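# Close and latch the door between two rooms

## Task

Push the door separating the two rooms fully shut so that it latches. At the end, no object other than the robot and the door may lie even partly within the yellow tape on the floor (touching the tape itself is allowed). The coffee table must be standing upright at the end. The robot must not topple or be left leaning. The door has to stay latched without the robot holding it, or it does not count.

## Robot and tools

ROBOT. A single Hello Robot Stretch 3: a two-wheeled base (0.33 m long, 0.34 m wide), a lift sliding on a mast, and one telescoping arm that reaches out to the robot's right side, ending in a wrist and gripper. The base cannot move sideways; to carry the gripper forward or back you drive the base. Spinning in place pivots about the point between the drive wheels, 0.05 m behind the front edge. With the arm pulled in and the wrist folded, a spin sweeps a 0.28 m radius; an unfolded level wrist reaches past that.

FRAMES. Base frame: origin on the floor between the drive wheels, x forward, y left, z up. hand_pose is reported in it, at the point where closed fingertips meet. Odometry frame is the base frame as it was when the scene started; heading is positive to the left, within -3.142 to 3.142.

execute_actions. Argument actions: a list run in order (empty list = just report state and images). Each action may have robot, steps (1 to 450 control steps, 30 per second, default 1) and until (only with steps; ends the action early once all its conditions hold). {"steps": n} alone waits. robot holds one command for the whole robot (not a list per arm), a list of up to 8 commands run in sequence, or {"stop": true}, which brakes everything and clears the queue. A command may contain:
- base: exactly one of translate_m (offset in metres along the current heading, forward positive, magnitude at most 1) or rotate_rad (offset in radians, counter-clockwise/left positive, magnitude at most 3.2). Both are measured from where the base stands when that command begins.
- joints: absolute targets by name, any subset; unnamed joints keep their previous target. lift_m 0 to 1.1 (arm height on mast, m); arm_m 0 to 0.52 (extension, m); wrist_yaw_rad -1.345 to 4.42 (0 along the arm, positive swings toward the front, 3.0 folded over the base); wrist_pitch_rad -1.57 to 0.451 (0 level, negative tips fingertips down); wrist_roll_rad -2.911 to 2.911; gripper_m -0.089 to 0.179 (larger is wider; real fingertip gap is a bit smaller, 0 below 0.007); head_pan_rad -3.953 to 1.73 (0 ahead, positive left, -1.57 looks along the arm); head_tilt_rad -1.53 to 0.419 (negative down).
- contact_limits: {"arm_m": effort percent 1 to 100}, the motor effort at which that arm motion halts; lower is gentler, too low halts immediately. It holds until arm_m's next command.
In a queue, {"pause_s": s} (up to 15) waits. Base and joint motions in one command start together. A new command takes over at once, discarding the rest of any older queue. Any invalid value rejects the whole call and nothing runs.

until: {"robot": {...}} with conditions such as {"status": "ended"} (true when nothing reads moving and no queue runs), or [op, value] pairs on readings, goals and statuses, e.g. {"arm_m": [">", 0.3], "base_status": ["!=", "moving"]}. Ops: = != < <= > >=. {"any": {"status": "ended"}} fires when any one motion or the queue finishes. To move and wait: include steps 450 with until status ended. Do not wait on exact equality with a reading.

zoom_image: camera (head_camera, nav_camera or wrist_camera) and region [x0, y0, x1, y1] in pixels of that camera's last image, top-left origin, at most 504 by 504. head_camera is 896x504, nav_camera 672x504 fisheye, wrist_camera 644x364. The head cameras turn with head pan and tilt.

finished_scene: argument scene (the current scene's number). Call only after all motion has stopped and the door is latched on its own; it is final.

RESULTS. Each result is a snapshot plus one image per camera. base_status shows progress as (moved of goal). Status words: moving, done (within tolerance), off_target (stalled away from goal, may still push), contact_stop (arm or lift pressed firmly and went slack), time_out, stopped, not_commanded, torque_fault (a wrist servo shut off for about 10 s; joint limp, goals refused). joint_goals, measured_speeds, motor_effort (percent, positive toward higher values, bracket is peak, readings are biased and noisy). refusals and queue/queue_left track queue state; lines starting refused:, dropped: or replaced: explain problems. robot.on_its_own reports goals the robot changed itself, slack or off joints, and tilt of 3 degrees or more. base_tilt gives lean in degrees (forward, right). lidar_m: 12 distances in m, 30-degree sectors, first straight ahead then counter-clockwise (4th left, 7th behind, 10th right), at 0.17 m height. wrist_depth_mm and head_depth_mm: 7x7 grids of median depth in mm.

SPEED. The base moves fast (0.30 m/s, 1.9 rad/s) only when stowed: lift_m under 0.30, arm_m under 0.03, wrist_yaw_rad over 2.54; otherwise 0.10 m/s and 0.63 rad/s. Motions continue while you think.

CAUTIONS. Fold or unfold the wrist only with lift_m 0.32 to 0.95, pitch -0.4 and roll near 0; once folded the lift may go to 0.25. With yaw below -0.4 keep pitch at -0.5 or lower. Pushing on a rigid thing with the gripper higher than about 0.45 m can tip the robot, worse with a raised contact limit or a repeated push after a contact_stop; push low. Don't drive while gripping or pressing something fixed. If the base catches on furniture, reverse the last move in small steps; if tilted, free the gripper and lower lift_m to about 0.2. Avoid slamming the door, knocking the coffee table, shoving objects into the taped zone, and long hard pushes that overheat wrist servos. Loose objects may get nudged by outside forces; check the tape area before finishing.

Each tool is called by a JSON object that holds its "name" and its "arguments".

## Session

{"name": "execute_actions", "arguments": {"actions": []}}

Scene clock: 0.00 s.
robot.base_odometry: x=+0.000 y=+0.000 heading=+0.000 (m, m, rad; robot's odometry frame)
robot.turned_by_wheels: +0.000 (rad since the last result)
robot.turned_by_imu: +0.000 (rad since the last result)
robot.base_tilt: forward=+0.3 right=+2.2 (deg)
robot.lidar_m: 1.16 0.74 0.67 0.68 0.83 0.76 0.76 0.93 1.36 1.38 1.69 1.46
robot.head_depth_mm: 1649 1650 1640 1630 1644 1633 1618 / 1710 1707 1720 1693 1694 1683 1682 / 1790 1791 1772 1765 1758 1773 1744 / 1688 1713 1713 1772 1808 1797 1794 / 1344 1362 1369 1397 1428 1445 1480 / 1122 1137 1155 1168 1182 1194 1211 / 966 978 982 998 1005 1020 1031
robot.base_status: not_commanded
robot.joint_positions: lift_m=+0.386 arm_m=-0.001 wrist_yaw_rad=+2.941 wrist_pitch_rad=-0.517 wrist_roll_rad=-0.009 gripper_m=+0.037 head_pan_rad=-0.003 head_tilt_rad=+0.008
robot.joint_goals: lift_m=+0.386 arm_m=-0.001 wrist_yaw_rad=+2.941 wrist_pitch_rad=-0.517 wrist_roll_rad=-0.009 gripper_m=+0.037 head_pan_rad=-0.003 head_tilt_rad=+0.008
robot.joint_status: lift_m=not_commanded arm_m=not_commanded wrist_yaw_rad=not_commanded wrist_pitch_rad=not_commanded wrist_roll_rad=not_commanded gripper_m=not_commanded head_pan_rad=not_commanded head_tilt_rad=not_commanded
robot.measured_speeds: translate_m=+0.000 rotate_rad=+0.000 lift_m=+0.000 arm_m=+0.000 wrist_yaw_rad=+0.000 wrist_pitch_rad=+0.000 wrist_roll_rad=+0.000 head_pan_rad=+0.000 head_tilt_rad=+0.000
robot: refusals=0 queue=idle queue_left=0
robot.motor_effort: left_wheel=-1 right_wheel=+1 lift_m=+40 arm_m=-1 wrist_yaw_rad=+0 wrist_pitch_rad=+4 wrist_roll_rad=-1 gripper_m=-1 head_pan_rad=+0 head_tilt_rad=+1 (%)
robot.hand_pose: x=+0.0207 y=+0.0628 z=+0.3769 quat_wxyz=(+0.248, +0.695, +0.113, +0.666) (m; robot's base frame)
robot.wrist_depth_mm: - 703 678 663 639 629 598 / 766 758 730 706 686 680 648 / 798 832 821 790 756 739 690 / 741 - 761 774 802 778 773 / 625 - 684 674 684 704 711 / 563 557 - 571 586 604 606 / 495 519 - 519 500 527 532
pictures: head_camera (sideways: a quarter turn clockwise sets it upright), nav_camera (sideways: a quarter turn counterclockwise sets it upright), wrist_camera
Images, in order (width x height): head_camera 896x504, nav_camera 672x504, wrist_camera 644x364.

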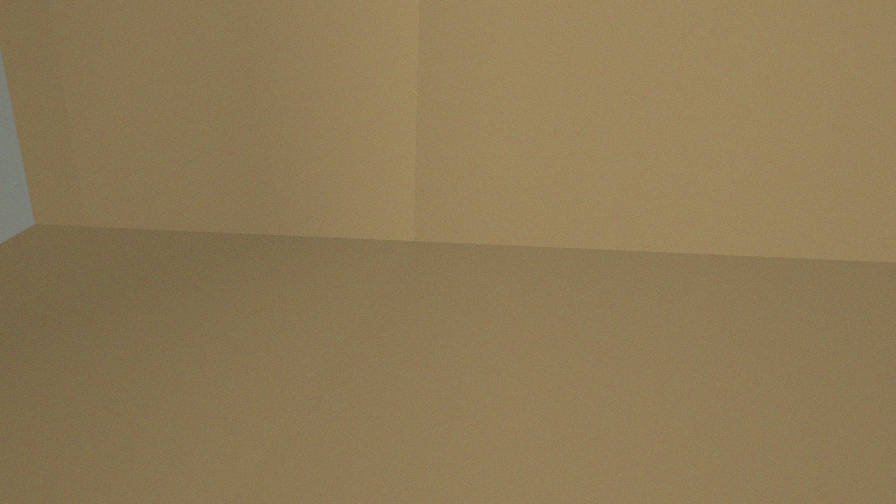

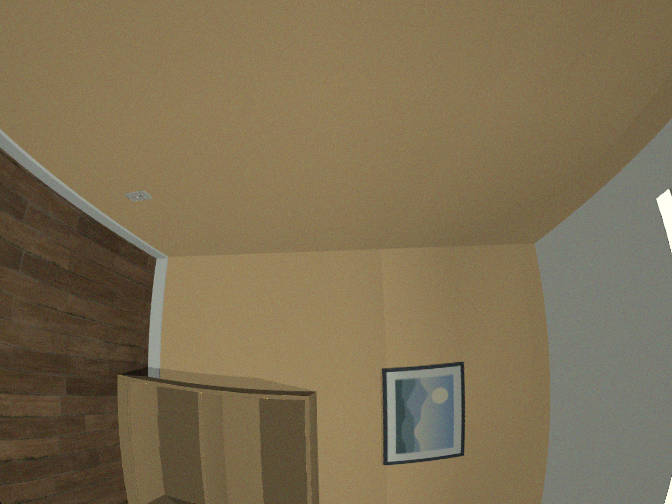

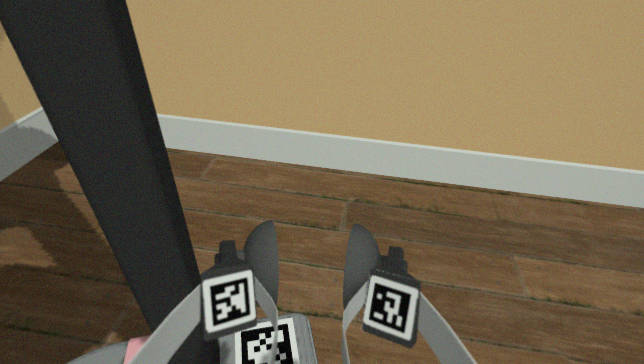

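{"name": "execute_actions", "arguments": {"actions": [{"robot":{"joints":{"head_pan_rad":1.5,"head_tilt_rad":-0.6}},"steps":450,"until":{"robot":{"status":"ended"}}}]}}

{"name": "execute_actions", "arguments": {"actions": [{"robot":{"joints":{"head_pan_rad":-3.1,"head_tilt_rad":-0.6}},"steps":450,"until":{"robot":{"status":"ended"}}}]}}

Scene clock: 1.87 s.
robot.base_odometry: x=+0.000 y=+0.000 heading=+0.000 (m, m, rad; robot's odometry frame)
robot.turned_by_wheels: +0.000 (rad since the last result)
robot.turned_by_imu: +0.000 (rad since the last result)
robot.base_tilt: forward=+0.3 right=+2.1 (deg)
robot.lidar_m: 1.16 0.74 0.67 0.68 0.83 0.76 0.76 0.93 1.36 1.38 1.69 1.46
robot.head_depth_mm: 530 576 633 702 788 898 1035 / 544 593 653 728 818 936 1103 / 560 615 677 755 856 991 1159 / 578 634 702 788 898 1045 1207 / 597 658 732 823 941 1103 1232 / 617 679 758 861 990 1172 1250 / 635 704 789 901 1051 1254 1250
robot.base_status: not_commanded
robot.joint_positions: lift_m=+0.386 arm_m=-0.001 wrist_yaw_rad=+2.941 wrist_pitch_rad=-0.517 wrist_roll_rad=-0.009 gripper_m=+0.037 head_pan_rad=+1.493 head_tilt_rad=-0.592
robot.joint_goals: lift_m=+0.386 arm_m=-0.001 wrist_yaw_rad=+2.941 wrist_pitch_rad=-0.517 wrist_roll_rad=-0.009 gripper_m=+0.037 head_pan_rad=+1.500 head_tilt_rad=-0.600
robot.joint_status: lift_m=not_commanded arm_m=not_commanded wrist_yaw_rad=not_commanded wrist_pitch_rad=not_commanded wrist_roll_rad=not_commanded gripper_m=not_commanded head_pan_rad=done head_tilt_rad=done
robot.measured_speeds: translate_m=+0.000 rotate_rad=+0.000 lift_m=+0.000 arm_m=+0.000 wrist_yaw_rad=+0.000 wrist_pitch_rad=+0.000 wrist_roll_rad=+0.000 head_pan_rad=+0.000 head_tilt_rad=+0.000
robot: refusals=0 queue=done queue_left=0
robot.motor_effort: left_wheel=-1(1) right_wheel=+1(1) lift_m=+40(40) arm_m=+0(0) wrist_yaw_rad=+0(0) wrist_pitch_rad=+4(4) wrist_roll_rad=-1(1) gripper_m=-1(1) head_pan_rad=+5(52) head_tilt_rad=-3(22) (%)
robot.hand_pose: x=+0.0207 y=+0.0628 z=+0.3769 quat_wxyz=(+0.248, +0.695, +0.113, +0.666) (m; robot's base frame)
robot.wrist_depth_mm: - 706 660 653 634 606 590 / 778 788 742 729 688 677 631 / 787 822 809 770 750 711 708 / 741 - 776 795 785 749 744 / 631 - 684 669 699 685 694 / 563 561 - 588 599 595 602 / 494 510 - 524 508 527 540
pictures: head_camera (sideways: a quarter turn clockwise sets it upright), nav_camera (sideways: a quarter turn counterclockwise sets it upright), wrist_camera
Images, in order (width x height): head_camera 896x504, nav_camera 672x504, wrist_camera 644x364.

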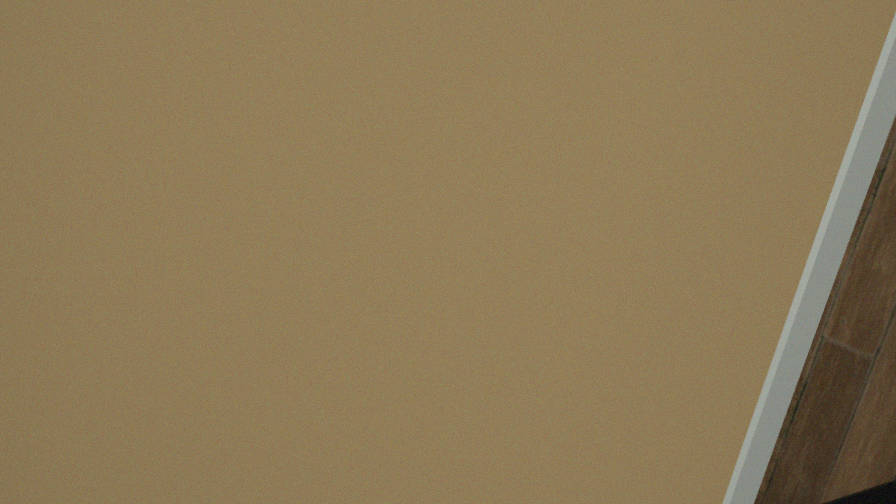

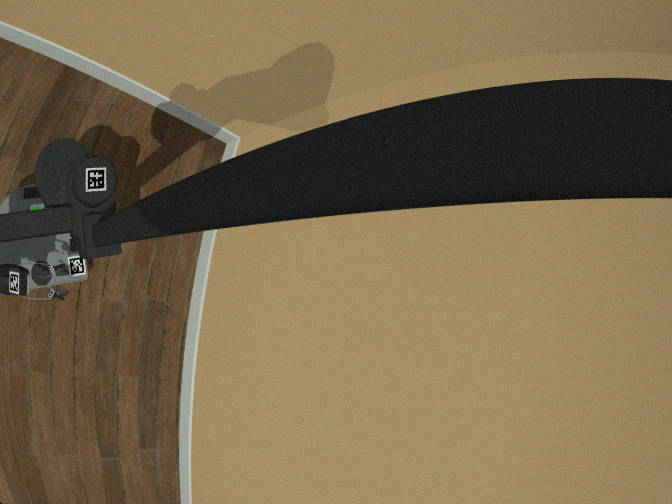

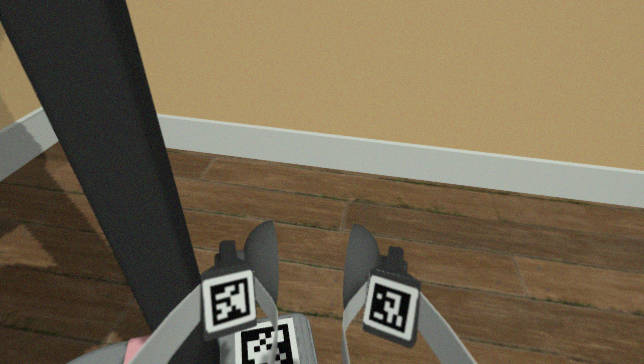

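Scene clock: 4.43 s.
robot.base_odometry: x=+0.000 y=+0.000 heading=+0.000 (m, m, rad; robot's odometry frame)
robot.turned_by_wheels: +0.000 (rad since the last result)
robot.turned_by_imu: +0.000 (rad since the last result)
robot.base_tilt: forward=+0.2 right=+2.2 (deg)
robot.lidar_m: 1.16 0.74 0.67 0.68 0.83 0.76 0.76 0.93 1.36 1.38 1.69 1.46
robot.head_depth_mm: 616 672 731 806 902 1019 1163 / 640 698 766 853 954 1084 1210 / 667 732 808 893 1020 1169 1253 / 698 761 848 951 1076 1263 1265 / 729 803 901 1008 1169 1353 1259 / 765 847 953 1083 1251 1417 1252 / 808 892 1006 1163 1366 1448 1247
robot.base_status: not_commanded
robot.joint_positions: lift_m=+0.386 arm_m=-0.001 wrist_yaw_rad=+2.941 wrist_pitch_rad=-0.517 wrist_roll_rad=-0.009 gripper_m=+0.037 head_pan_rad=-3.093 head_tilt_rad=-0.592
robot.joint_goals: lift_m=+0.386 arm_m=-0.001 wrist_yaw_rad=+2.941 wrist_pitch_rad=-0.517 wrist_roll_rad=-0.009 gripper_m=+0.037 head_pan_rad=-3.100 head_tilt_rad=-0.600
robot.joint_status: lift_m=not_commanded arm_m=not_commanded wrist_yaw_rad=not_commanded wrist_pitch_rad=not_commanded wrist_roll_rad=not_commanded gripper_m=not_commanded head_pan_rad=done head_tilt_rad=done
robot.measured_speeds: translate_m=+0.000 rotate_rad=+0.000 lift_m=+0.000 arm_m=+0.000 wrist_yaw_rad=+0.000 wrist_pitch_rad=+0.000 wrist_roll_rad=+0.000 head_pan_rad=+0.000 head_tilt_rad=+0.000
robot: refusals=0 queue=done queue_left=0
robot.motor_effort: left_wheel=-1(1) right_wheel=+1(1) lift_m=+40(40) arm_m=-1(1) wrist_yaw_rad=+0(0) wrist_pitch_rad=+5(4) wrist_roll_rad=-1(1) gripper_m=+0(1) head_pan_rad=-5(50) head_tilt_rad=-3(3) (%)
robot.hand_pose: x=+0.0207 y=+0.0628 z=+0.3769 quat_wxyz=(+0.248, +0.695, +0.113, +0.666) (m; robot's base frame)
robot.wrist_depth_mm: - 696 668 663 635 612 598 / 775 791 751 708 689 666 629 / 795 835 811 791 761 713 691 / 752 - 761 787 813 769 752 / 627 - 670 672 675 691 703 / 558 546 - 575 608 594 594 / 490 520 - 512 505 528 536
pictures: head_camera (sideways: a quarter turn clockwise sets it upright), nav_camera (sideways: a quarter turn counterclockwise sets it upright), wrist_camera
Images, in order (width x height): head_camera 896x504, nav_camera 672x504, wrist_camera 644x364.

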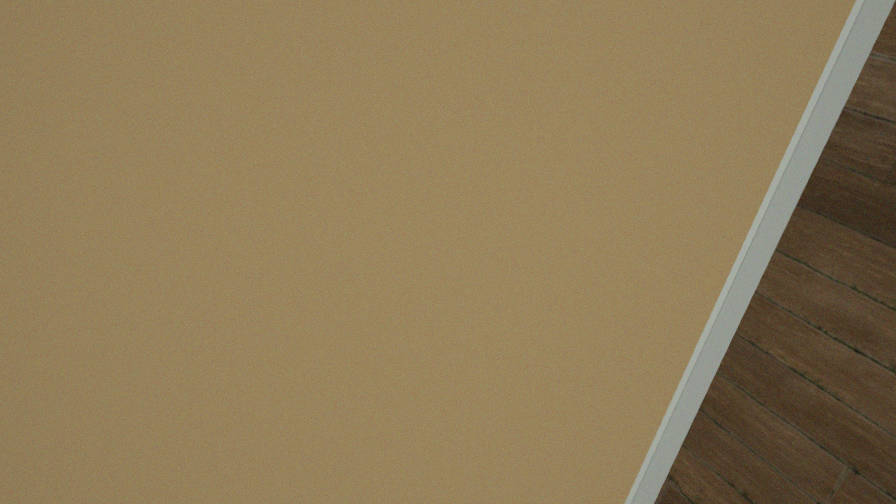

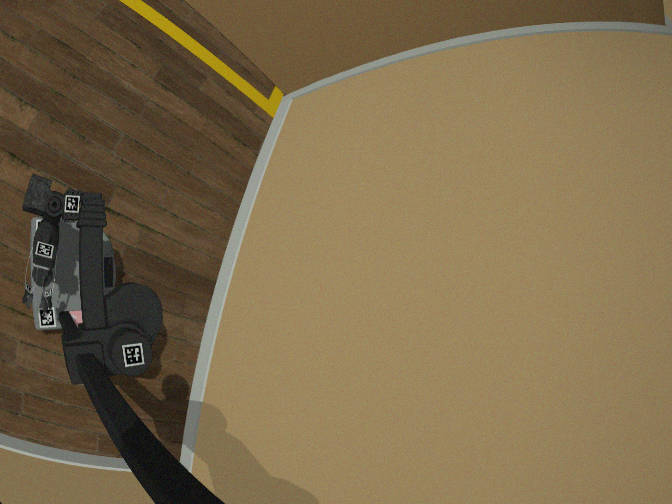

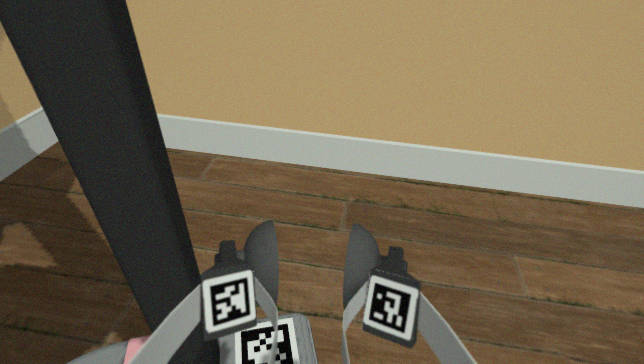

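{"name": "execute_actions", "arguments": {"actions": [{"robot":{"joints":{"head_pan_rad":-1.9,"head_tilt_rad":-0.6}},"steps":450,"until":{"robot":{"status":"ended"}}}]}}

Scene clock: 6.00 s.
robot.base_odometry: x=+0.000 y=+0.000 heading=+0.000 (m, m, rad; robot's odometry frame)
robot.turned_by_wheels: +0.000 (rad since the last result)
robot.turned_by_imu: +0.000 (rad since the last result)
robot.base_tilt: forward=+0.4 right=+2.0 (deg)
robot.lidar_m: 1.16 0.74 0.67 0.68 0.83 0.76 0.76 0.93 1.36 1.38 1.68 1.46
robot.head_depth_mm: 1116 1223 1349 1512 1674 1496 1280 / 1126 1237 1361 1541 1710 1489 1276 / 1152 1254 1398 1563 1711 1492 1263 / 1157 1274 1421 1587 1736 1488 1254 / 1166 1299 1448 1669 1735 1476 1254 / 2627 2908 3052 2256 1766 1463 1253 / 2789 2962 3069 2227 1771 1477 1246
robot.base_status: not_commanded
robot.joint_positions: lift_m=+0.386 arm_m=-0.001 wrist_yaw_rad=+2.941 wrist_pitch_rad=-0.517 wrist_roll_rad=-0.009 gripper_m=+0.037 head_pan_rad=-1.907 head_tilt_rad=-0.592
robot.joint_goals: lift_m=+0.386 arm_m=-0.001 wrist_yaw_rad=+2.941 wrist_pitch_rad=-0.517 wrist_roll_rad=-0.009 gripper_m=+0.037 head_pan_rad=-1.900 head_tilt_rad=-0.600
robot.joint_status: lift_m=not_commanded arm_m=not_commanded wrist_yaw_rad=not_commanded wrist_pitch_rad=not_commanded wrist_roll_rad=not_commanded gripper_m=not_commanded head_pan_rad=done head_tilt_rad=done
robot.measured_speeds: translate_m=+0.000 rotate_rad=+0.000 lift_m=+0.000 arm_m=+0.000 wrist_yaw_rad=+0.000 wrist_pitch_rad=+0.000 wrist_roll_rad=+0.000 head_pan_rad=+0.000 head_tilt_rad=+0.000
robot: refusals=0 queue=done queue_left=0
robot.motor_effort: left_wheel=-1(1) right_wheel=+1(1) lift_m=+40(39) arm_m=-1(0) wrist_yaw_rad=+0(0) wrist_pitch_rad=+4(4) wrist_roll_rad=-1(1) gripper_m=+0(0) head_pan_rad=+4(50) head_tilt_rad=-3(1) (%)
robot.hand_pose: x=+0.0207 y=+0.0628 z=+0.3769 quat_wxyz=(+0.248, +0.695, +0.113, +0.666) (m; robot's base frame)
robot.wrist_depth_mm: - 698 691 656 635 620 615 / 752 753 767 710 695 663 632 / 803 833 811 769 744 721 702 / 729 - 784 787 795 761 744 / 631 - 678 668 678 696 704 / 556 562 - 581 606 592 605 / 496 512 - 511 497 530 539
pictures: head_camera (sideways: a quarter turn clockwise sets it upright), nav_camera (sideways: a quarter turn counterclockwise sets it upright), wrist_camera
Images, in order (width x height): head_camera 896x504, nav_camera 672x504, wrist_camera 644x364.

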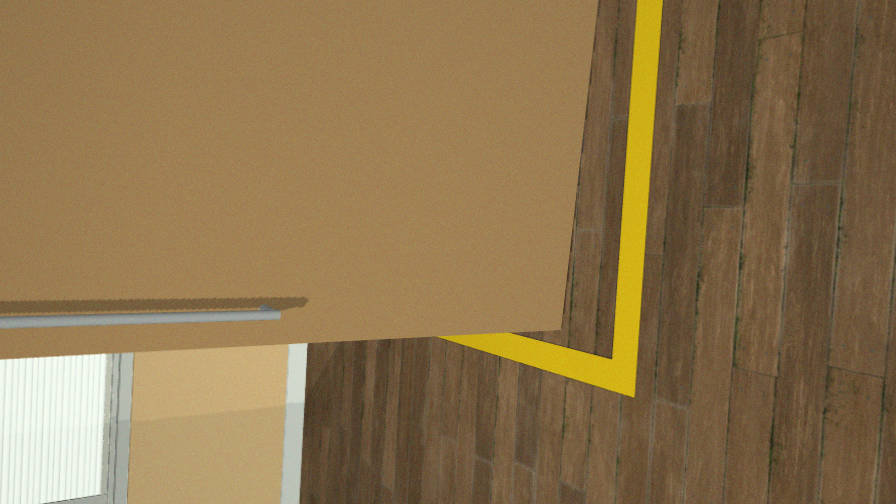

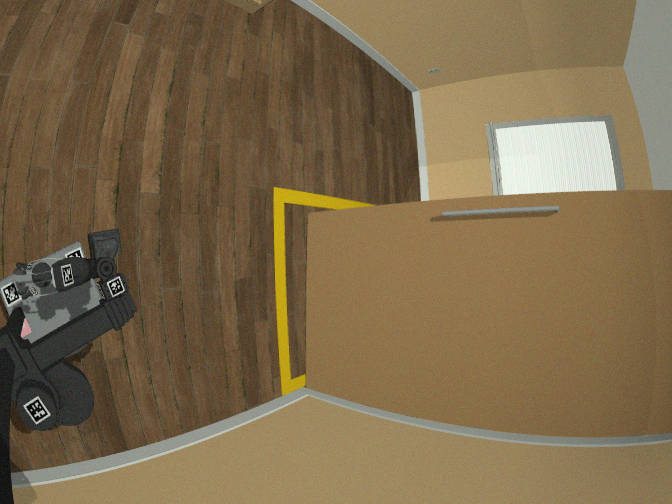

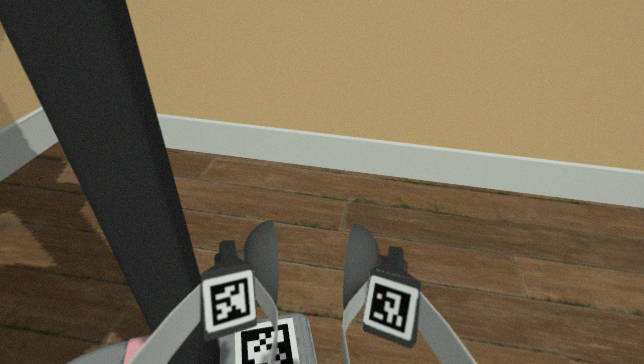

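{"name": "execute_actions", "arguments": {"actions": [{"robot":{"joints":{"head_pan_rad":-1.2,"head_tilt_rad":-0.6}},"steps":450,"until":{"robot":{"status":"ended"}}}]}}

Scene clock: 7.93 s.
robot.base_odometry: x=+0.000 y=+0.000 heading=+0.000 (m, m, rad; robot's odometry frame)
robot.turned_by_wheels: +0.000 (rad since the last result)
robot.turned_by_imu: +0.000 (rad since the last result)
robot.base_tilt: forward=+0.3 right=+2.2 (deg)
robot.lidar_m: 1.16 0.74 0.67 0.68 0.83 0.76 0.76 0.94 1.36 1.38 1.68 1.45
robot.head_depth_mm: 2862 3139 3217 2330 1825 1508 1265 / 2697 3018 3137 2316 1821 1480 1273 / 2416 2699 2906 2275 1813 1477 1256 / 2175 2442 2679 2268 1807 1491 1255 / 2012 2187 2425 2274 1792 1474 1261 / 1849 2001 2165 2155 1773 1480 1258 / 1700 1601 1747 1979 1780 1473 1253
robot.base_status: not_commanded
robot.joint_positions: lift_m=+0.386 arm_m=-0.001 wrist_yaw_rad=+2.941 wrist_pitch_rad=-0.517 wrist_roll_rad=-0.009 gripper_m=+0.037 head_pan_rad=-1.207 head_tilt_rad=-0.592
robot.joint_goals: lift_m=+0.386 arm_m=-0.001 wrist_yaw_rad=+2.941 wrist_pitch_rad=-0.517 wrist_roll_rad=-0.009 gripper_m=+0.037 head_pan_rad=-1.200 head_tilt_rad=-0.600
robot.joint_status: lift_m=not_commanded arm_m=not_commanded wrist_yaw_rad=not_commanded wrist_pitch_rad=not_commanded wrist_roll_rad=not_commanded gripper_m=not_commanded head_pan_rad=done head_tilt_rad=done
robot.measured_speeds: translate_m=+0.000 rotate_rad=+0.000 lift_m=+0.000 arm_m=+0.000 wrist_yaw_rad=+0.000 wrist_pitch_rad=+0.000 wrist_roll_rad=+0.000 head_pan_rad=+0.000 head_tilt_rad=+0.000
robot: refusals=0 queue=done queue_left=0
robot.motor_effort: left_wheel=-1(1) right_wheel=+1(1) lift_m=+39(40) arm_m=+0(1) wrist_yaw_rad=-1(0) wrist_pitch_rad=+4(4) wrist_roll_rad=-1(1) gripper_m=-1(0) head_pan_rad=+5(49) head_tilt_rad=-3(2) (%)
robot.hand_pose: x=+0.0207 y=+0.0628 z=+0.3769 quat_wxyz=(+0.248, +0.695, +0.113, +0.666) (m; robot's base frame)
robot.wrist_depth_mm: - 720 675 673 657 621 595 / 781 767 739 714 687 673 632 / 750 849 805 792 762 714 713 / 761 - 787 789 777 765 747 / 640 - 677 675 680 695 707 / 558 566 - 589 612 596 627 / 497 498 - 514 503 520 515
pictures: head_camera (sideways: a quarter turn clockwise sets it upright), nav_camera (sideways: a quarter turn counterclockwise sets it upright), wrist_camera
Images, in order (width x height): head_camera 896x504, nav_camera 672x504, wrist_camera 644x364.

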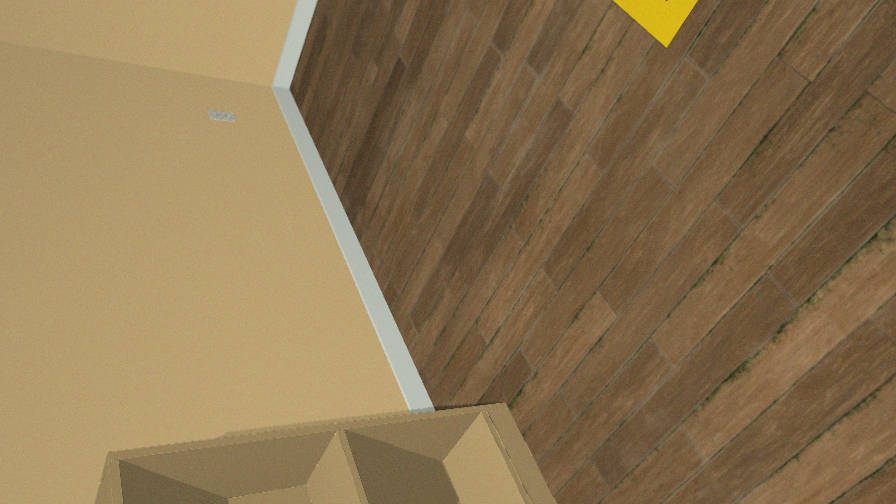

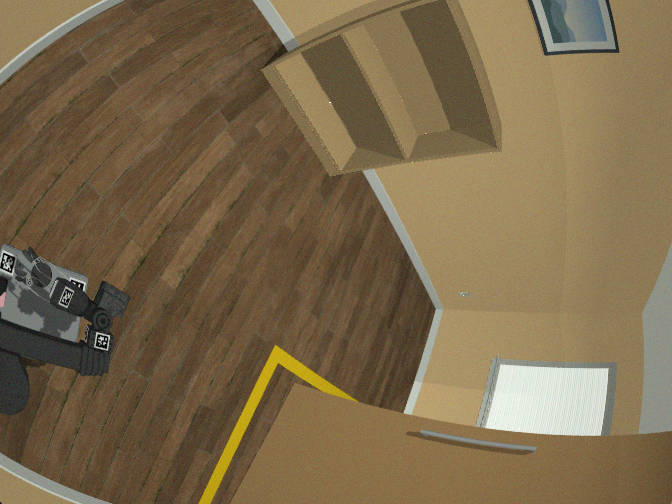

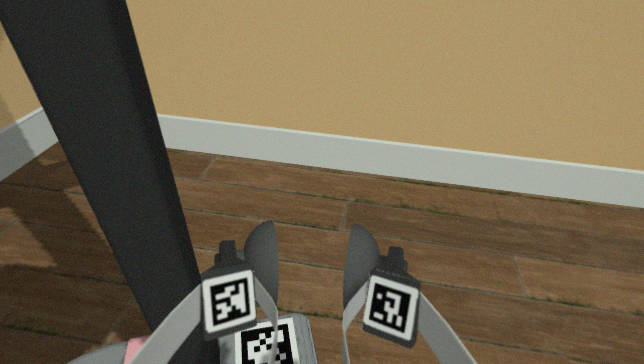

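{"name": "execute_actions", "arguments": {"actions": [{"robot":[{"joints":{"lift_m":0.28,"head_pan_rad":-0.5,"head_tilt_rad":-0.7}},{"base":{"rotate_rad":-1.45}},{"base":{"translate_m":1.0}}],"steps":450,"until":{"robot":{"status":"ended"}}}]}}

Scene clock: 17.60 s.
robot.base_odometry: x=+0.121 y=-0.993 heading=-1.450 (m, m, rad; robot's odometry frame)
robot.turned_by_wheels: -1.450 (rad since the last result)
robot.turned_by_imu: -1.453 (rad since the last result)
robot.base_tilt: forward=+0.4 right=+2.1 (deg)
robot.lidar_m: 1.95 1.38 0.97 1.26 1.65 1.57 1.61 1.28 1.22 0.69 0.53 2.21
robot.head_depth_mm: 1886 2111 2332 1842 681 806 1014 / 1903 2100 2367 2000 1639 1302 1071 / 1887 2126 2357 2022 1634 1385 1202 / 1906 2126 2382 1993 1639 1390 1200 / 1922 2127 2340 1985 1621 1385 1202 / 1920 2124 2347 1983 1622 1387 1202 / 1927 2166 2319 1961 1616 1369 1196
robot.base_status: done (translate_m +1.0000 of +1.0000)
robot.joint_positions: lift_m=+0.281 arm_m=-0.001 wrist_yaw_rad=+2.941 wrist_pitch_rad=-0.517 wrist_roll_rad=-0.009 gripper_m=+0.037 head_pan_rad=-0.507 head_tilt_rad=-0.692
robot.joint_goals: lift_m=+0.280 arm_m=-0.001 wrist_yaw_rad=+2.941 wrist_pitch_rad=-0.517 wrist_roll_rad=-0.009 gripper_m=+0.037 head_pan_rad=-0.500 head_tilt_rad=-0.700
robot.joint_status: lift_m=done arm_m=not_commanded wrist_yaw_rad=not_commanded wrist_pitch_rad=not_commanded wrist_roll_rad=not_commanded gripper_m=not_commanded head_pan_rad=done head_tilt_rad=done
robot.measured_speeds: translate_m=+0.000 rotate_rad=+0.000 lift_m=+0.000 arm_m=+0.000 wrist_yaw_rad=+0.000 wrist_pitch_rad=+0.000 wrist_roll_rad=+0.000 head_pan_rad=+0.000 head_tilt_rad=+0.000
robot: refusals=0 queue=done queue_left=0
robot.motor_effort: left_wheel=+2(15) right_wheel=+0(4) lift_m=+16(42) arm_m=-1(1) wrist_yaw_rad=+0(0) wrist_pitch_rad=+4(4) wrist_roll_rad=-1(1) gripper_m=+0(0) head_pan_rad=+4(44) head_tilt_rad=-2(13) (%)
robot.hand_pose: x=+0.0207 y=+0.0628 z=+0.2717 quat_wxyz=(+0.248, +0.695, +0.113, +0.666) (m; robot's base frame)
robot.wrist_depth_mm: - - - - - - - / 865 944 - - - - - / 708 748 772 779 812 798 822 / 600 - 641 638 658 651 677 / 508 - 533 541 542 555 566 / 457 - - 463 476 481 483 / - - - 406 402 416 427
pictures: head_camera (sideways: a quarter turn clockwise sets it upright), nav_camera (sideways: a quarter turn counterclockwise sets it upright), wrist_camera
Images, in order (width x height): head_camera 896x504, nav_camera 672x504, wrist_camera 644x364.

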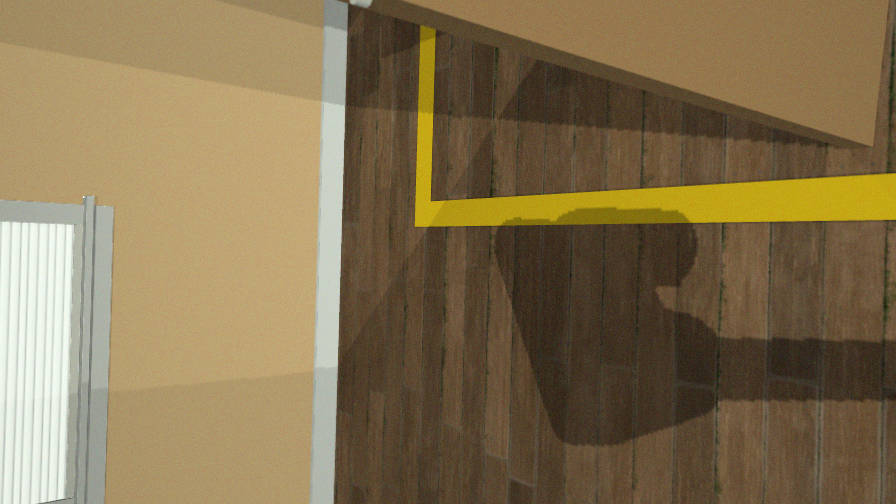

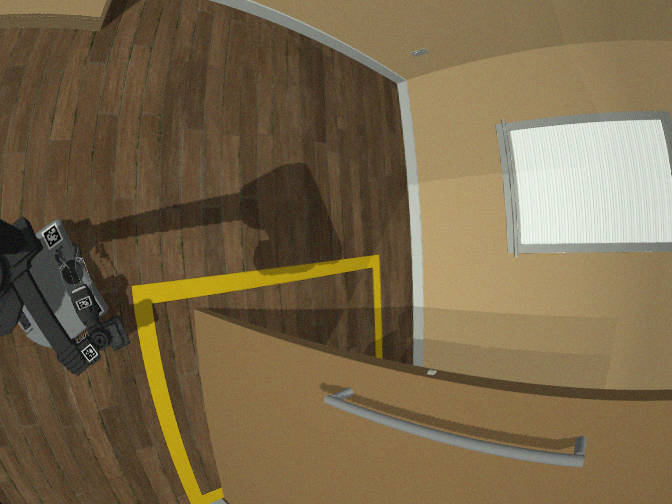

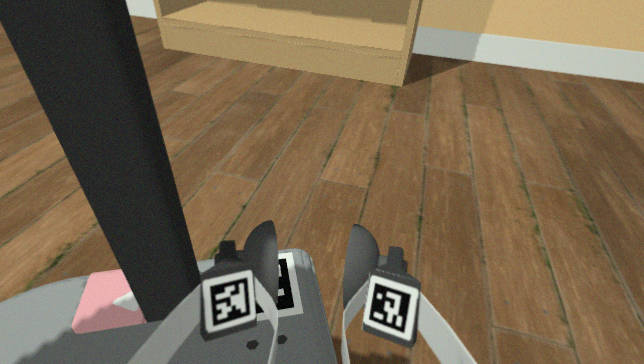

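{"name": "execute_actions", "arguments": {"actions": [{"robot":{"base":{"translate_m":0.9},"joints":{"head_pan_rad":-1.8,"head_tilt_rad":-0.6}},"steps":450,"until":{"robot":{"status":"ended"}}}]}}

Scene clock: 23.33 s.
robot.base_odometry: x=+0.229 y=-1.886 heading=-1.450 (m, m, rad; robot's odometry frame)
robot.turned_by_wheels: +0.000 (rad since the last result)
robot.turned_by_imu: +0.003 (rad since the last result)
robot.base_tilt: forward=+0.3 right=+2.1 (deg)
robot.lidar_m: 1.32 0.94 0.89 0.92 1.09 2.37 2.42 0.68 0.99 1.40 1.48 1.41
robot.head_depth_mm: 3189 3514 3110 2284 1794 1470 1263 / 3301 3588 3074 2249 1779 1480 1262 / 3452 3716 3024 2222 1775 1460 1254 / 3527 3764 3088 2242 1771 1455 1255 / 1509 1666 1840 1764 1765 1462 1251 / 1549 1699 1929 1828 1772 1455 1241 / 1598 1782 1979 2124 1751 1455 1234
robot.base_status: done (translate_m +0.9000 of +0.9000)
robot.joint_positions: lift_m=+0.281 arm_m=-0.001 wrist_yaw_rad=+2.941 wrist_pitch_rad=-0.517 wrist_roll_rad=-0.009 gripper_m=+0.037 head_pan_rad=-1.793 head_tilt_rad=-0.606
robot.joint_goals: lift_m=+0.280 arm_m=-0.001 wrist_yaw_rad=+2.941 wrist_pitch_rad=-0.517 wrist_roll_rad=-0.009 gripper_m=+0.037 head_pan_rad=-1.800 head_tilt_rad=-0.600
robot.joint_status: lift_m=done arm_m=not_commanded wrist_yaw_rad=not_commanded wrist_pitch_rad=not_commanded wrist_roll_rad=not_commanded gripper_m=not_commanded head_pan_rad=done head_tilt_rad=done
robot.measured_speeds: translate_m=+0.000 rotate_rad=+0.000 lift_m=+0.000 arm_m=+0.000 wrist_yaw_rad=+0.000 wrist_pitch_rad=+0.000 wrist_roll_rad=+0.000 head_pan_rad=+0.000 head_tilt_rad=+0.000
robot: refusals=0 queue=done queue_left=0
robot.motor_effort: left_wheel=+2(15) right_wheel=-1(2) lift_m=+16(16) arm_m=-1(1) wrist_yaw_rad=+0(0) wrist_pitch_rad=+4(4) wrist_roll_rad=-1(1) gripper_m=+0(2) head_pan_rad=-4(53) head_tilt_rad=+2(6) (%)
robot.hand_pose: x=+0.0207 y=+0.0628 z=+0.2717 quat_wxyz=(+0.248, +0.695, +0.113, +0.666) (m; robot's base frame)
robot.wrist_depth_mm: - - 903 876 801 778 746 / 813 935 967 894 873 830 771 / 706 737 784 769 815 823 807 / 605 - 619 656 663 657 682 / 509 - 543 544 544 551 562 / 461 - - 460 483 474 488 / - - - 407 399 419 425
pictures: head_camera (sideways: a quarter turn clockwise sets it upright), nav_camera (sideways: a quarter turn counterclockwise sets it upright), wrist_camera
Images, in order (width x height): head_camera 896x504, nav_camera 672x504, wrist_camera 644x364.

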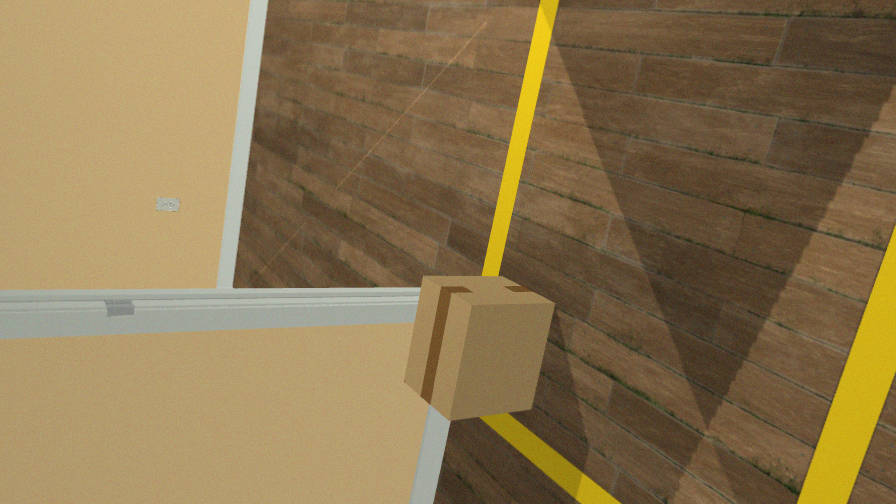

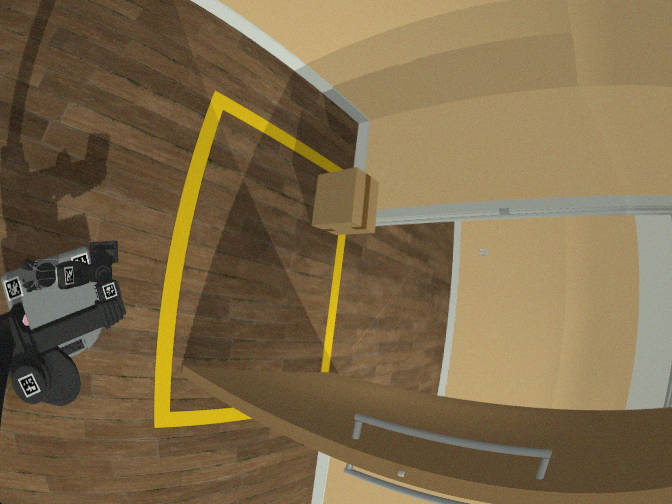

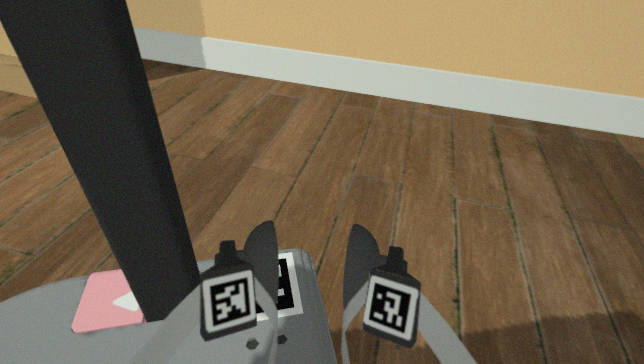

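{"name": "execute_actions", "arguments": {"actions": [{"robot":{"joints":{"head_pan_rad":-2.15,"head_tilt_rad":-0.45}},"steps":450,"until":{"robot":{"status":"ended"}}}]}}

Scene clock: 25.70 s.
robot.base_odometry: x=+0.229 y=-1.886 heading=-1.450 (m, m, rad; robot's odometry frame)
robot.turned_by_wheels: +0.000 (rad since the last result)
robot.turned_by_imu: +0.000 (rad since the last result)
robot.base_tilt: forward=+0.4 right=+2.1 (deg)
robot.lidar_m: 1.32 0.94 0.89 0.92 1.09 2.37 2.43 0.68 0.99 1.40 1.48 1.41
robot.head_depth_mm: 735 701 735 721 746 827 1365 / 1204 1157 1120 1078 1040 1027 989 / 3283 3582 3806 2724 1964 1615 1374 / 3312 3565 3839 2863 2101 1666 1369 / 3290 3541 3876 2885 2079 1656 1371 / 3298 3533 3739 2835 2085 1641 1366 / 3283 3479 3846 2763 2062 1644 1356
robot.base_status: done (translate_m +0.9000 of +0.9000)
robot.joint_positions: lift_m=+0.281 arm_m=-0.001 wrist_yaw_rad=+2.941 wrist_pitch_rad=-0.517 wrist_roll_rad=-0.009 gripper_m=+0.037 head_pan_rad=-2.143 head_tilt_rad=-0.458
robot.joint_goals: lift_m=+0.280 arm_m=-0.001 wrist_yaw_rad=+2.941 wrist_pitch_rad=-0.517 wrist_roll_rad=-0.009 gripper_m=+0.037 head_pan_rad=-2.150 head_tilt_rad=-0.450
robot.joint_status: lift_m=done arm_m=not_commanded wrist_yaw_rad=not_commanded wrist_pitch_rad=not_commanded wrist_roll_rad=not_commanded gripper_m=not_commanded head_pan_rad=done head_tilt_rad=done
robot.measured_speeds: translate_m=+0.000 rotate_rad=+0.000 lift_m=+0.000 arm_m=+0.000 wrist_yaw_rad=+0.000 wrist_pitch_rad=+0.000 wrist_roll_rad=+0.000 head_pan_rad=+0.000 head_tilt_rad=+0.000
robot: refusals=0 queue=done queue_left=0
robot.motor_effort: left_wheel=+2(2) right_wheel=+0(1) lift_m=+16(16) arm_m=+0(1) wrist_yaw_rad=+0(0) wrist_pitch_rad=+5(4) wrist_roll_rad=-1(1) gripper_m=+0(1) head_pan_rad=-4(30) head_tilt_rad=+2(12) (%)
robot.hand_pose: x=+0.0207 y=+0.0628 z=+0.2717 quat_wxyz=(+0.248, +0.695, +0.113, +0.666) (m; robot's base frame)
robot.wrist_depth_mm: - - 911 861 837 769 737 / 807 914 946 938 862 810 794 / 712 738 755 770 782 812 818 / 603 - 620 642 656 652 682 / 503 - 534 550 548 554 567 / 453 - - 466 473 480 487 / - - - 399 401 415 417
pictures: head_camera (sideways: a quarter turn clockwise sets it upright), nav_camera (sideways: a quarter turn counterclockwise sets it upright), wrist_camera
Images, in order (width x height): head_camera 896x504, nav_camera 672x504, wrist_camera 644x364.

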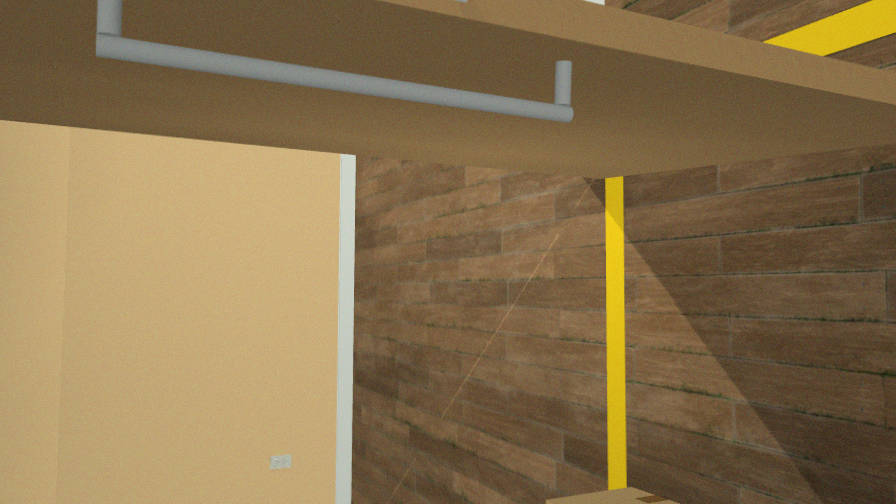

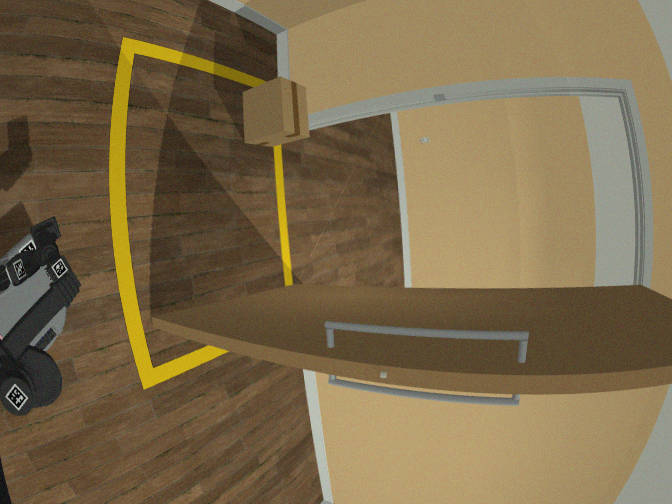

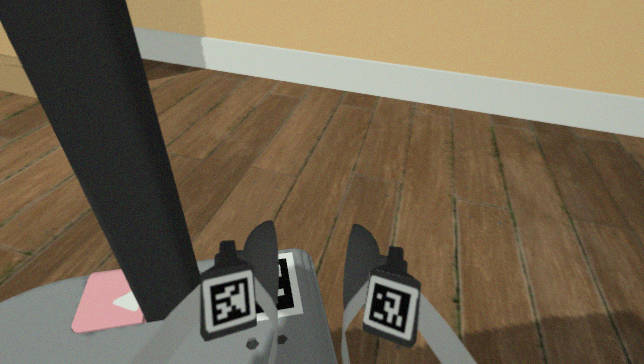

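{"name": "execute_actions", "arguments": {"actions": [{"robot":[{"base":{"rotate_rad":-1.897},"joints":{"head_pan_rad":0.0,"head_tilt_rad":-0.8}},{"base":{"translate_m":0.75}},{"base":{"rotate_rad":1.41},"joints":{"head_pan_rad":-1.0,"head_tilt_rad":-0.9}},{"joints":{"lift_m":0.36,"wrist_pitch_rad":-0.4,"wrist_roll_rad":0.0}},{"joints":{"wrist_yaw_rad":1.57,"gripper_m":0.15}}],"steps":450,"until":{"robot":{"status":"ended"}}},{"steps":300,"until":{"robot":{"status":"ended"}}}]}}

Scene clock: 49.50 s.
robot.base_odometry: x=-0.505 y=-1.733 heading=-1.937 (m, m, rad; robot's odometry frame)
robot.turned_by_wheels: -0.487 (rad since the last result)
robot.turned_by_imu: -0.486 (rad since the last result)
robot.base_tilt: forward=+0.2 right=+2.1 (deg)
robot.lidar_m: 1.29 1.35 1.70 1.64 1.70 0.40 0.39 0.42 0.60 3.15 0.68 0.78
robot.head_depth_mm: 2838 2339 1924 1654 1432 1267 1137 / 2693 2310 1922 1635 1428 1253 1153 / 936 1113 1417 1575 1425 1259 1154 / 986 1133 1349 1285 1367 1263 1148 / 1068 1239 1497 1280 1370 1256 1133 / 1151 1358 1659 1591 1422 1251 1124 / 1254 1497 1770 1622 1418 1261 1128
robot.base_status: done (rotate_rad +1.4099 of +1.4100)
robot.joint_positions: lift_m=+0.359 arm_m=-0.001 wrist_yaw_rad=+1.572 wrist_pitch_rad=-0.421 wrist_roll_rad=-0.003 gripper_m=+0.150 head_pan_rad=-0.993 head_tilt_rad=-0.889
robot.joint_goals: lift_m=+0.360 arm_m=-0.001 wrist_yaw_rad=+1.570 wrist_pitch_rad=-0.400 wrist_roll_rad=+0.000 gripper_m=+0.150 head_pan_rad=-1.000 head_tilt_rad=-0.900
robot.joint_status: lift_m=done arm_m=not_commanded wrist_yaw_rad=done wrist_pitch_rad=done wrist_roll_rad=done gripper_m=done head_pan_rad=done head_tilt_rad=done
robot.measured_speeds: translate_m=+0.000 rotate_rad=+0.000 lift_m=+0.000 arm_m=+0.000 wrist_yaw_rad=+0.000 wrist_pitch_rad=+0.000 wrist_roll_rad=+0.000 head_pan_rad=+0.000 head_tilt_rad=+0.000
robot: refusals=0 queue=done queue_left=0
robot.motor_effort: left_wheel=-5(15) right_wheel=+3(7) lift_m=+58(61) arm_m=-1(1) wrist_yaw_rad=-1(1) wrist_pitch_rad=+8(9) wrist_roll_rad=+1(0) gripper_m=-1(81) head_pan_rad=-5(49) head_tilt_rad=-4(19) (%)
robot.hand_pose: x=+0.2027 y=-0.1437 z=+0.3714 quat_wxyz=(+0.594, +0.593, -0.383, +0.386) (m; robot's base frame)
robot.wrist_depth_mm: - - - - - - 869 / - - - - - - 887 / - - - - - - 547 / 839 831 851 879 897 696 481 / 676 692 704 715 724 678 472 / 599 580 590 608 612 - 482 / - 514 521 519 521 526 517
pictures: head_camera (sideways: a quarter turn clockwise sets it upright), nav_camera (sideways: a quarter turn counterclockwise sets it upright), wrist_camera
Images, in order (width x height): head_camera 896x504, nav_camera 672x504, wrist_camera 644x364.

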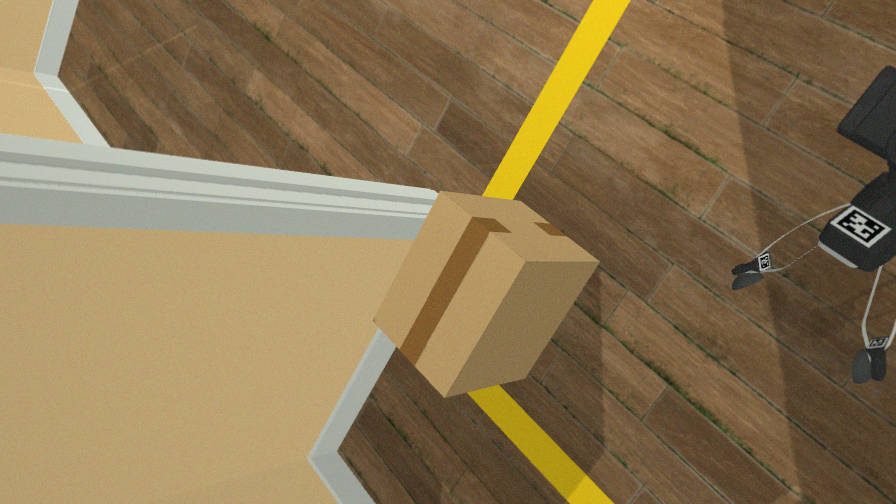

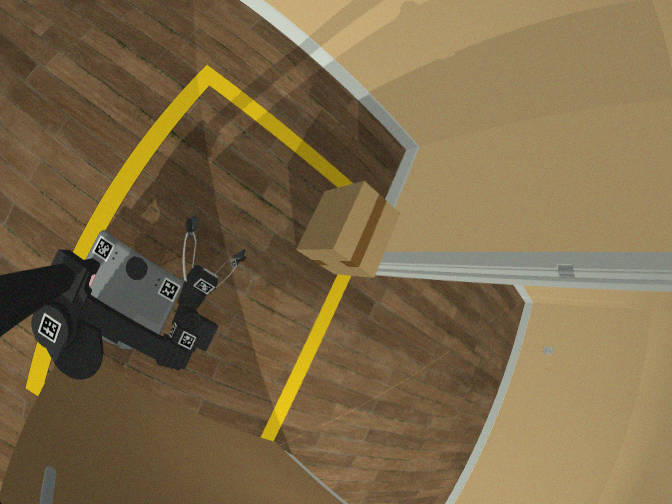

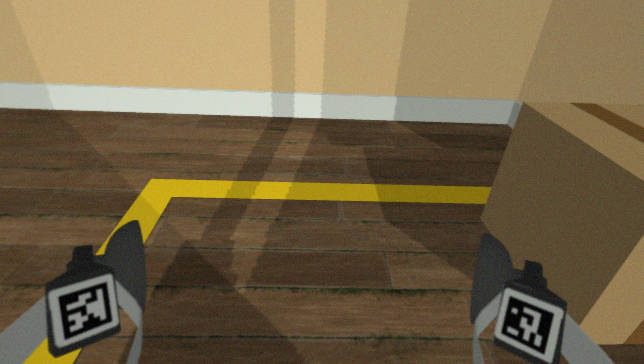

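{"name": "execute_actions", "arguments": {"actions": [{"robot":[{"joints":{"arm_m":0.515,"wrist_yaw_rad":1.5,"wrist_pitch_rad":-0.1,"head_pan_rad":-1.0,"head_tilt_rad":-1.0}},{"joints":{"lift_m":0.10}}],"steps":450,"until":{"robot":{"status":"ended"}}}]}}

Scene clock: 58.47 s.
robot.base_odometry: x=-0.505 y=-1.733 heading=-1.937 (m, m, rad; robot's odometry frame)
robot.turned_by_wheels: +0.000 (rad since the last result)
robot.turned_by_imu: +0.001 (rad since the last result)
robot.base_tilt: forward=+0.4 right=+2.2 (deg)
robot.lidar_m: 1.30 1.34 1.70 1.64 1.70 0.40 0.39 0.42 0.60 3.14 0.69 0.78
robot.head_depth_mm: 2398 2019 1738 1511 1334 1239 1105 / 2379 2009 1725 1527 1346 1218 1134 / 987 1197 1546 1489 1355 1214 1141 / 1042 1216 1359 1249 1354 1224 1132 / 1120 1338 1343 1326 1350 1224 1115 / 1220 1469 1680 1475 1346 1212 1114 / 1327 1619 1711 1513 1357 1217 1111
robot.base_status: done (rotate_rad +1.4099 of +1.4100)
robot.joint_positions: lift_m=+0.101 arm_m=+0.515 wrist_yaw_rad=+1.500 wrist_pitch_rad=-0.123 wrist_roll_rad=-0.003 gripper_m=+0.150 head_pan_rad=-0.993 head_tilt_rad=-0.987
robot.joint_goals: lift_m=+0.100 arm_m=+0.515 wrist_yaw_rad=+1.500 wrist_pitch_rad=-0.100 wrist_roll_rad=+0.000 gripper_m=+0.150 head_pan_rad=-1.000 head_tilt_rad=-1.000
robot.joint_status: lift_m=done arm_m=done wrist_yaw_rad=done wrist_pitch_rad=done wrist_roll_rad=done gripper_m=done head_pan_rad=done head_tilt_rad=done
robot.measured_speeds: translate_m=+0.000 rotate_rad=+0.000 lift_m=+0.000 arm_m=+0.000 wrist_yaw_rad=+0.000 wrist_pitch_rad=+0.000 wrist_roll_rad=+0.000 head_pan_rad=+0.000 head_tilt_rad=+0.000
robot: refusals=0 queue=done queue_left=0
robot.motor_effort: left_wheel=-5(4) right_wheel=+3(3) lift_m=+16(60) arm_m=+3(3) wrist_yaw_rad=+0(1) wrist_pitch_rad=+9(8) wrist_roll_rad=+1(0) gripper_m=+0(1) head_pan_rad=-3(4) head_tilt_rad=-5(14) (%)
robot.hand_pose: x=+0.2293 y=-0.6777 z=+0.1841 quat_wxyz=(+0.547, +0.512, -0.486, +0.450) (m; robot's base frame)
robot.wrist_depth_mm: - - - - 572 422 - / - - 296 303 461 427 - / - - 307 315 453 454 - / 823 735 317 329 474 473 - / 581 551 332 342 498 492 668 / 464 346 347 363 451 - 485 / - 350 355 370 375 369 398
pictures: head_camera (sideways: a quarter turn clockwise sets it upright), nav_camera (sideways: a quarter turn counterclockwise sets it upright), wrist_camera
Images, in order (width x height): head_camera 896x504, nav_camera 672x504, wrist_camera 644x364.

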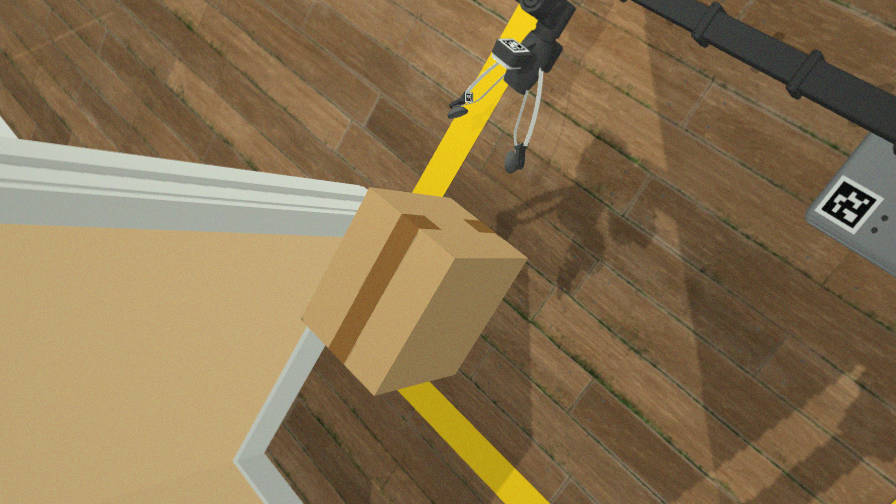

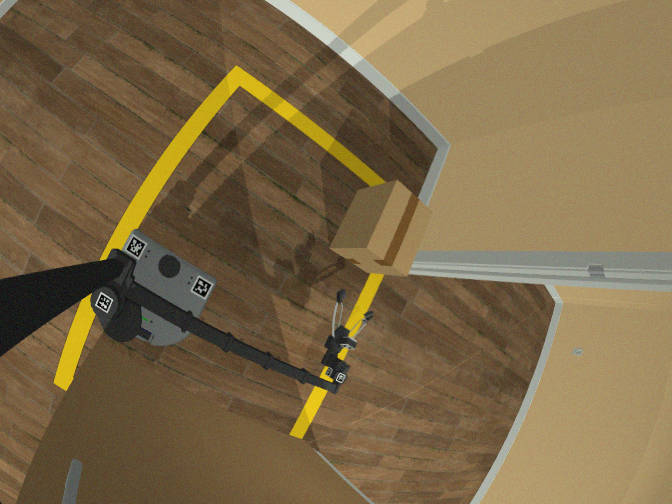

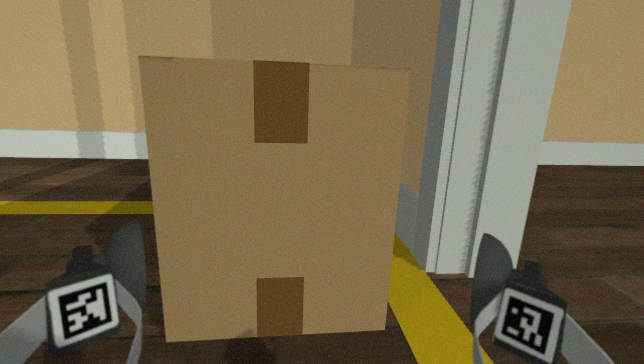

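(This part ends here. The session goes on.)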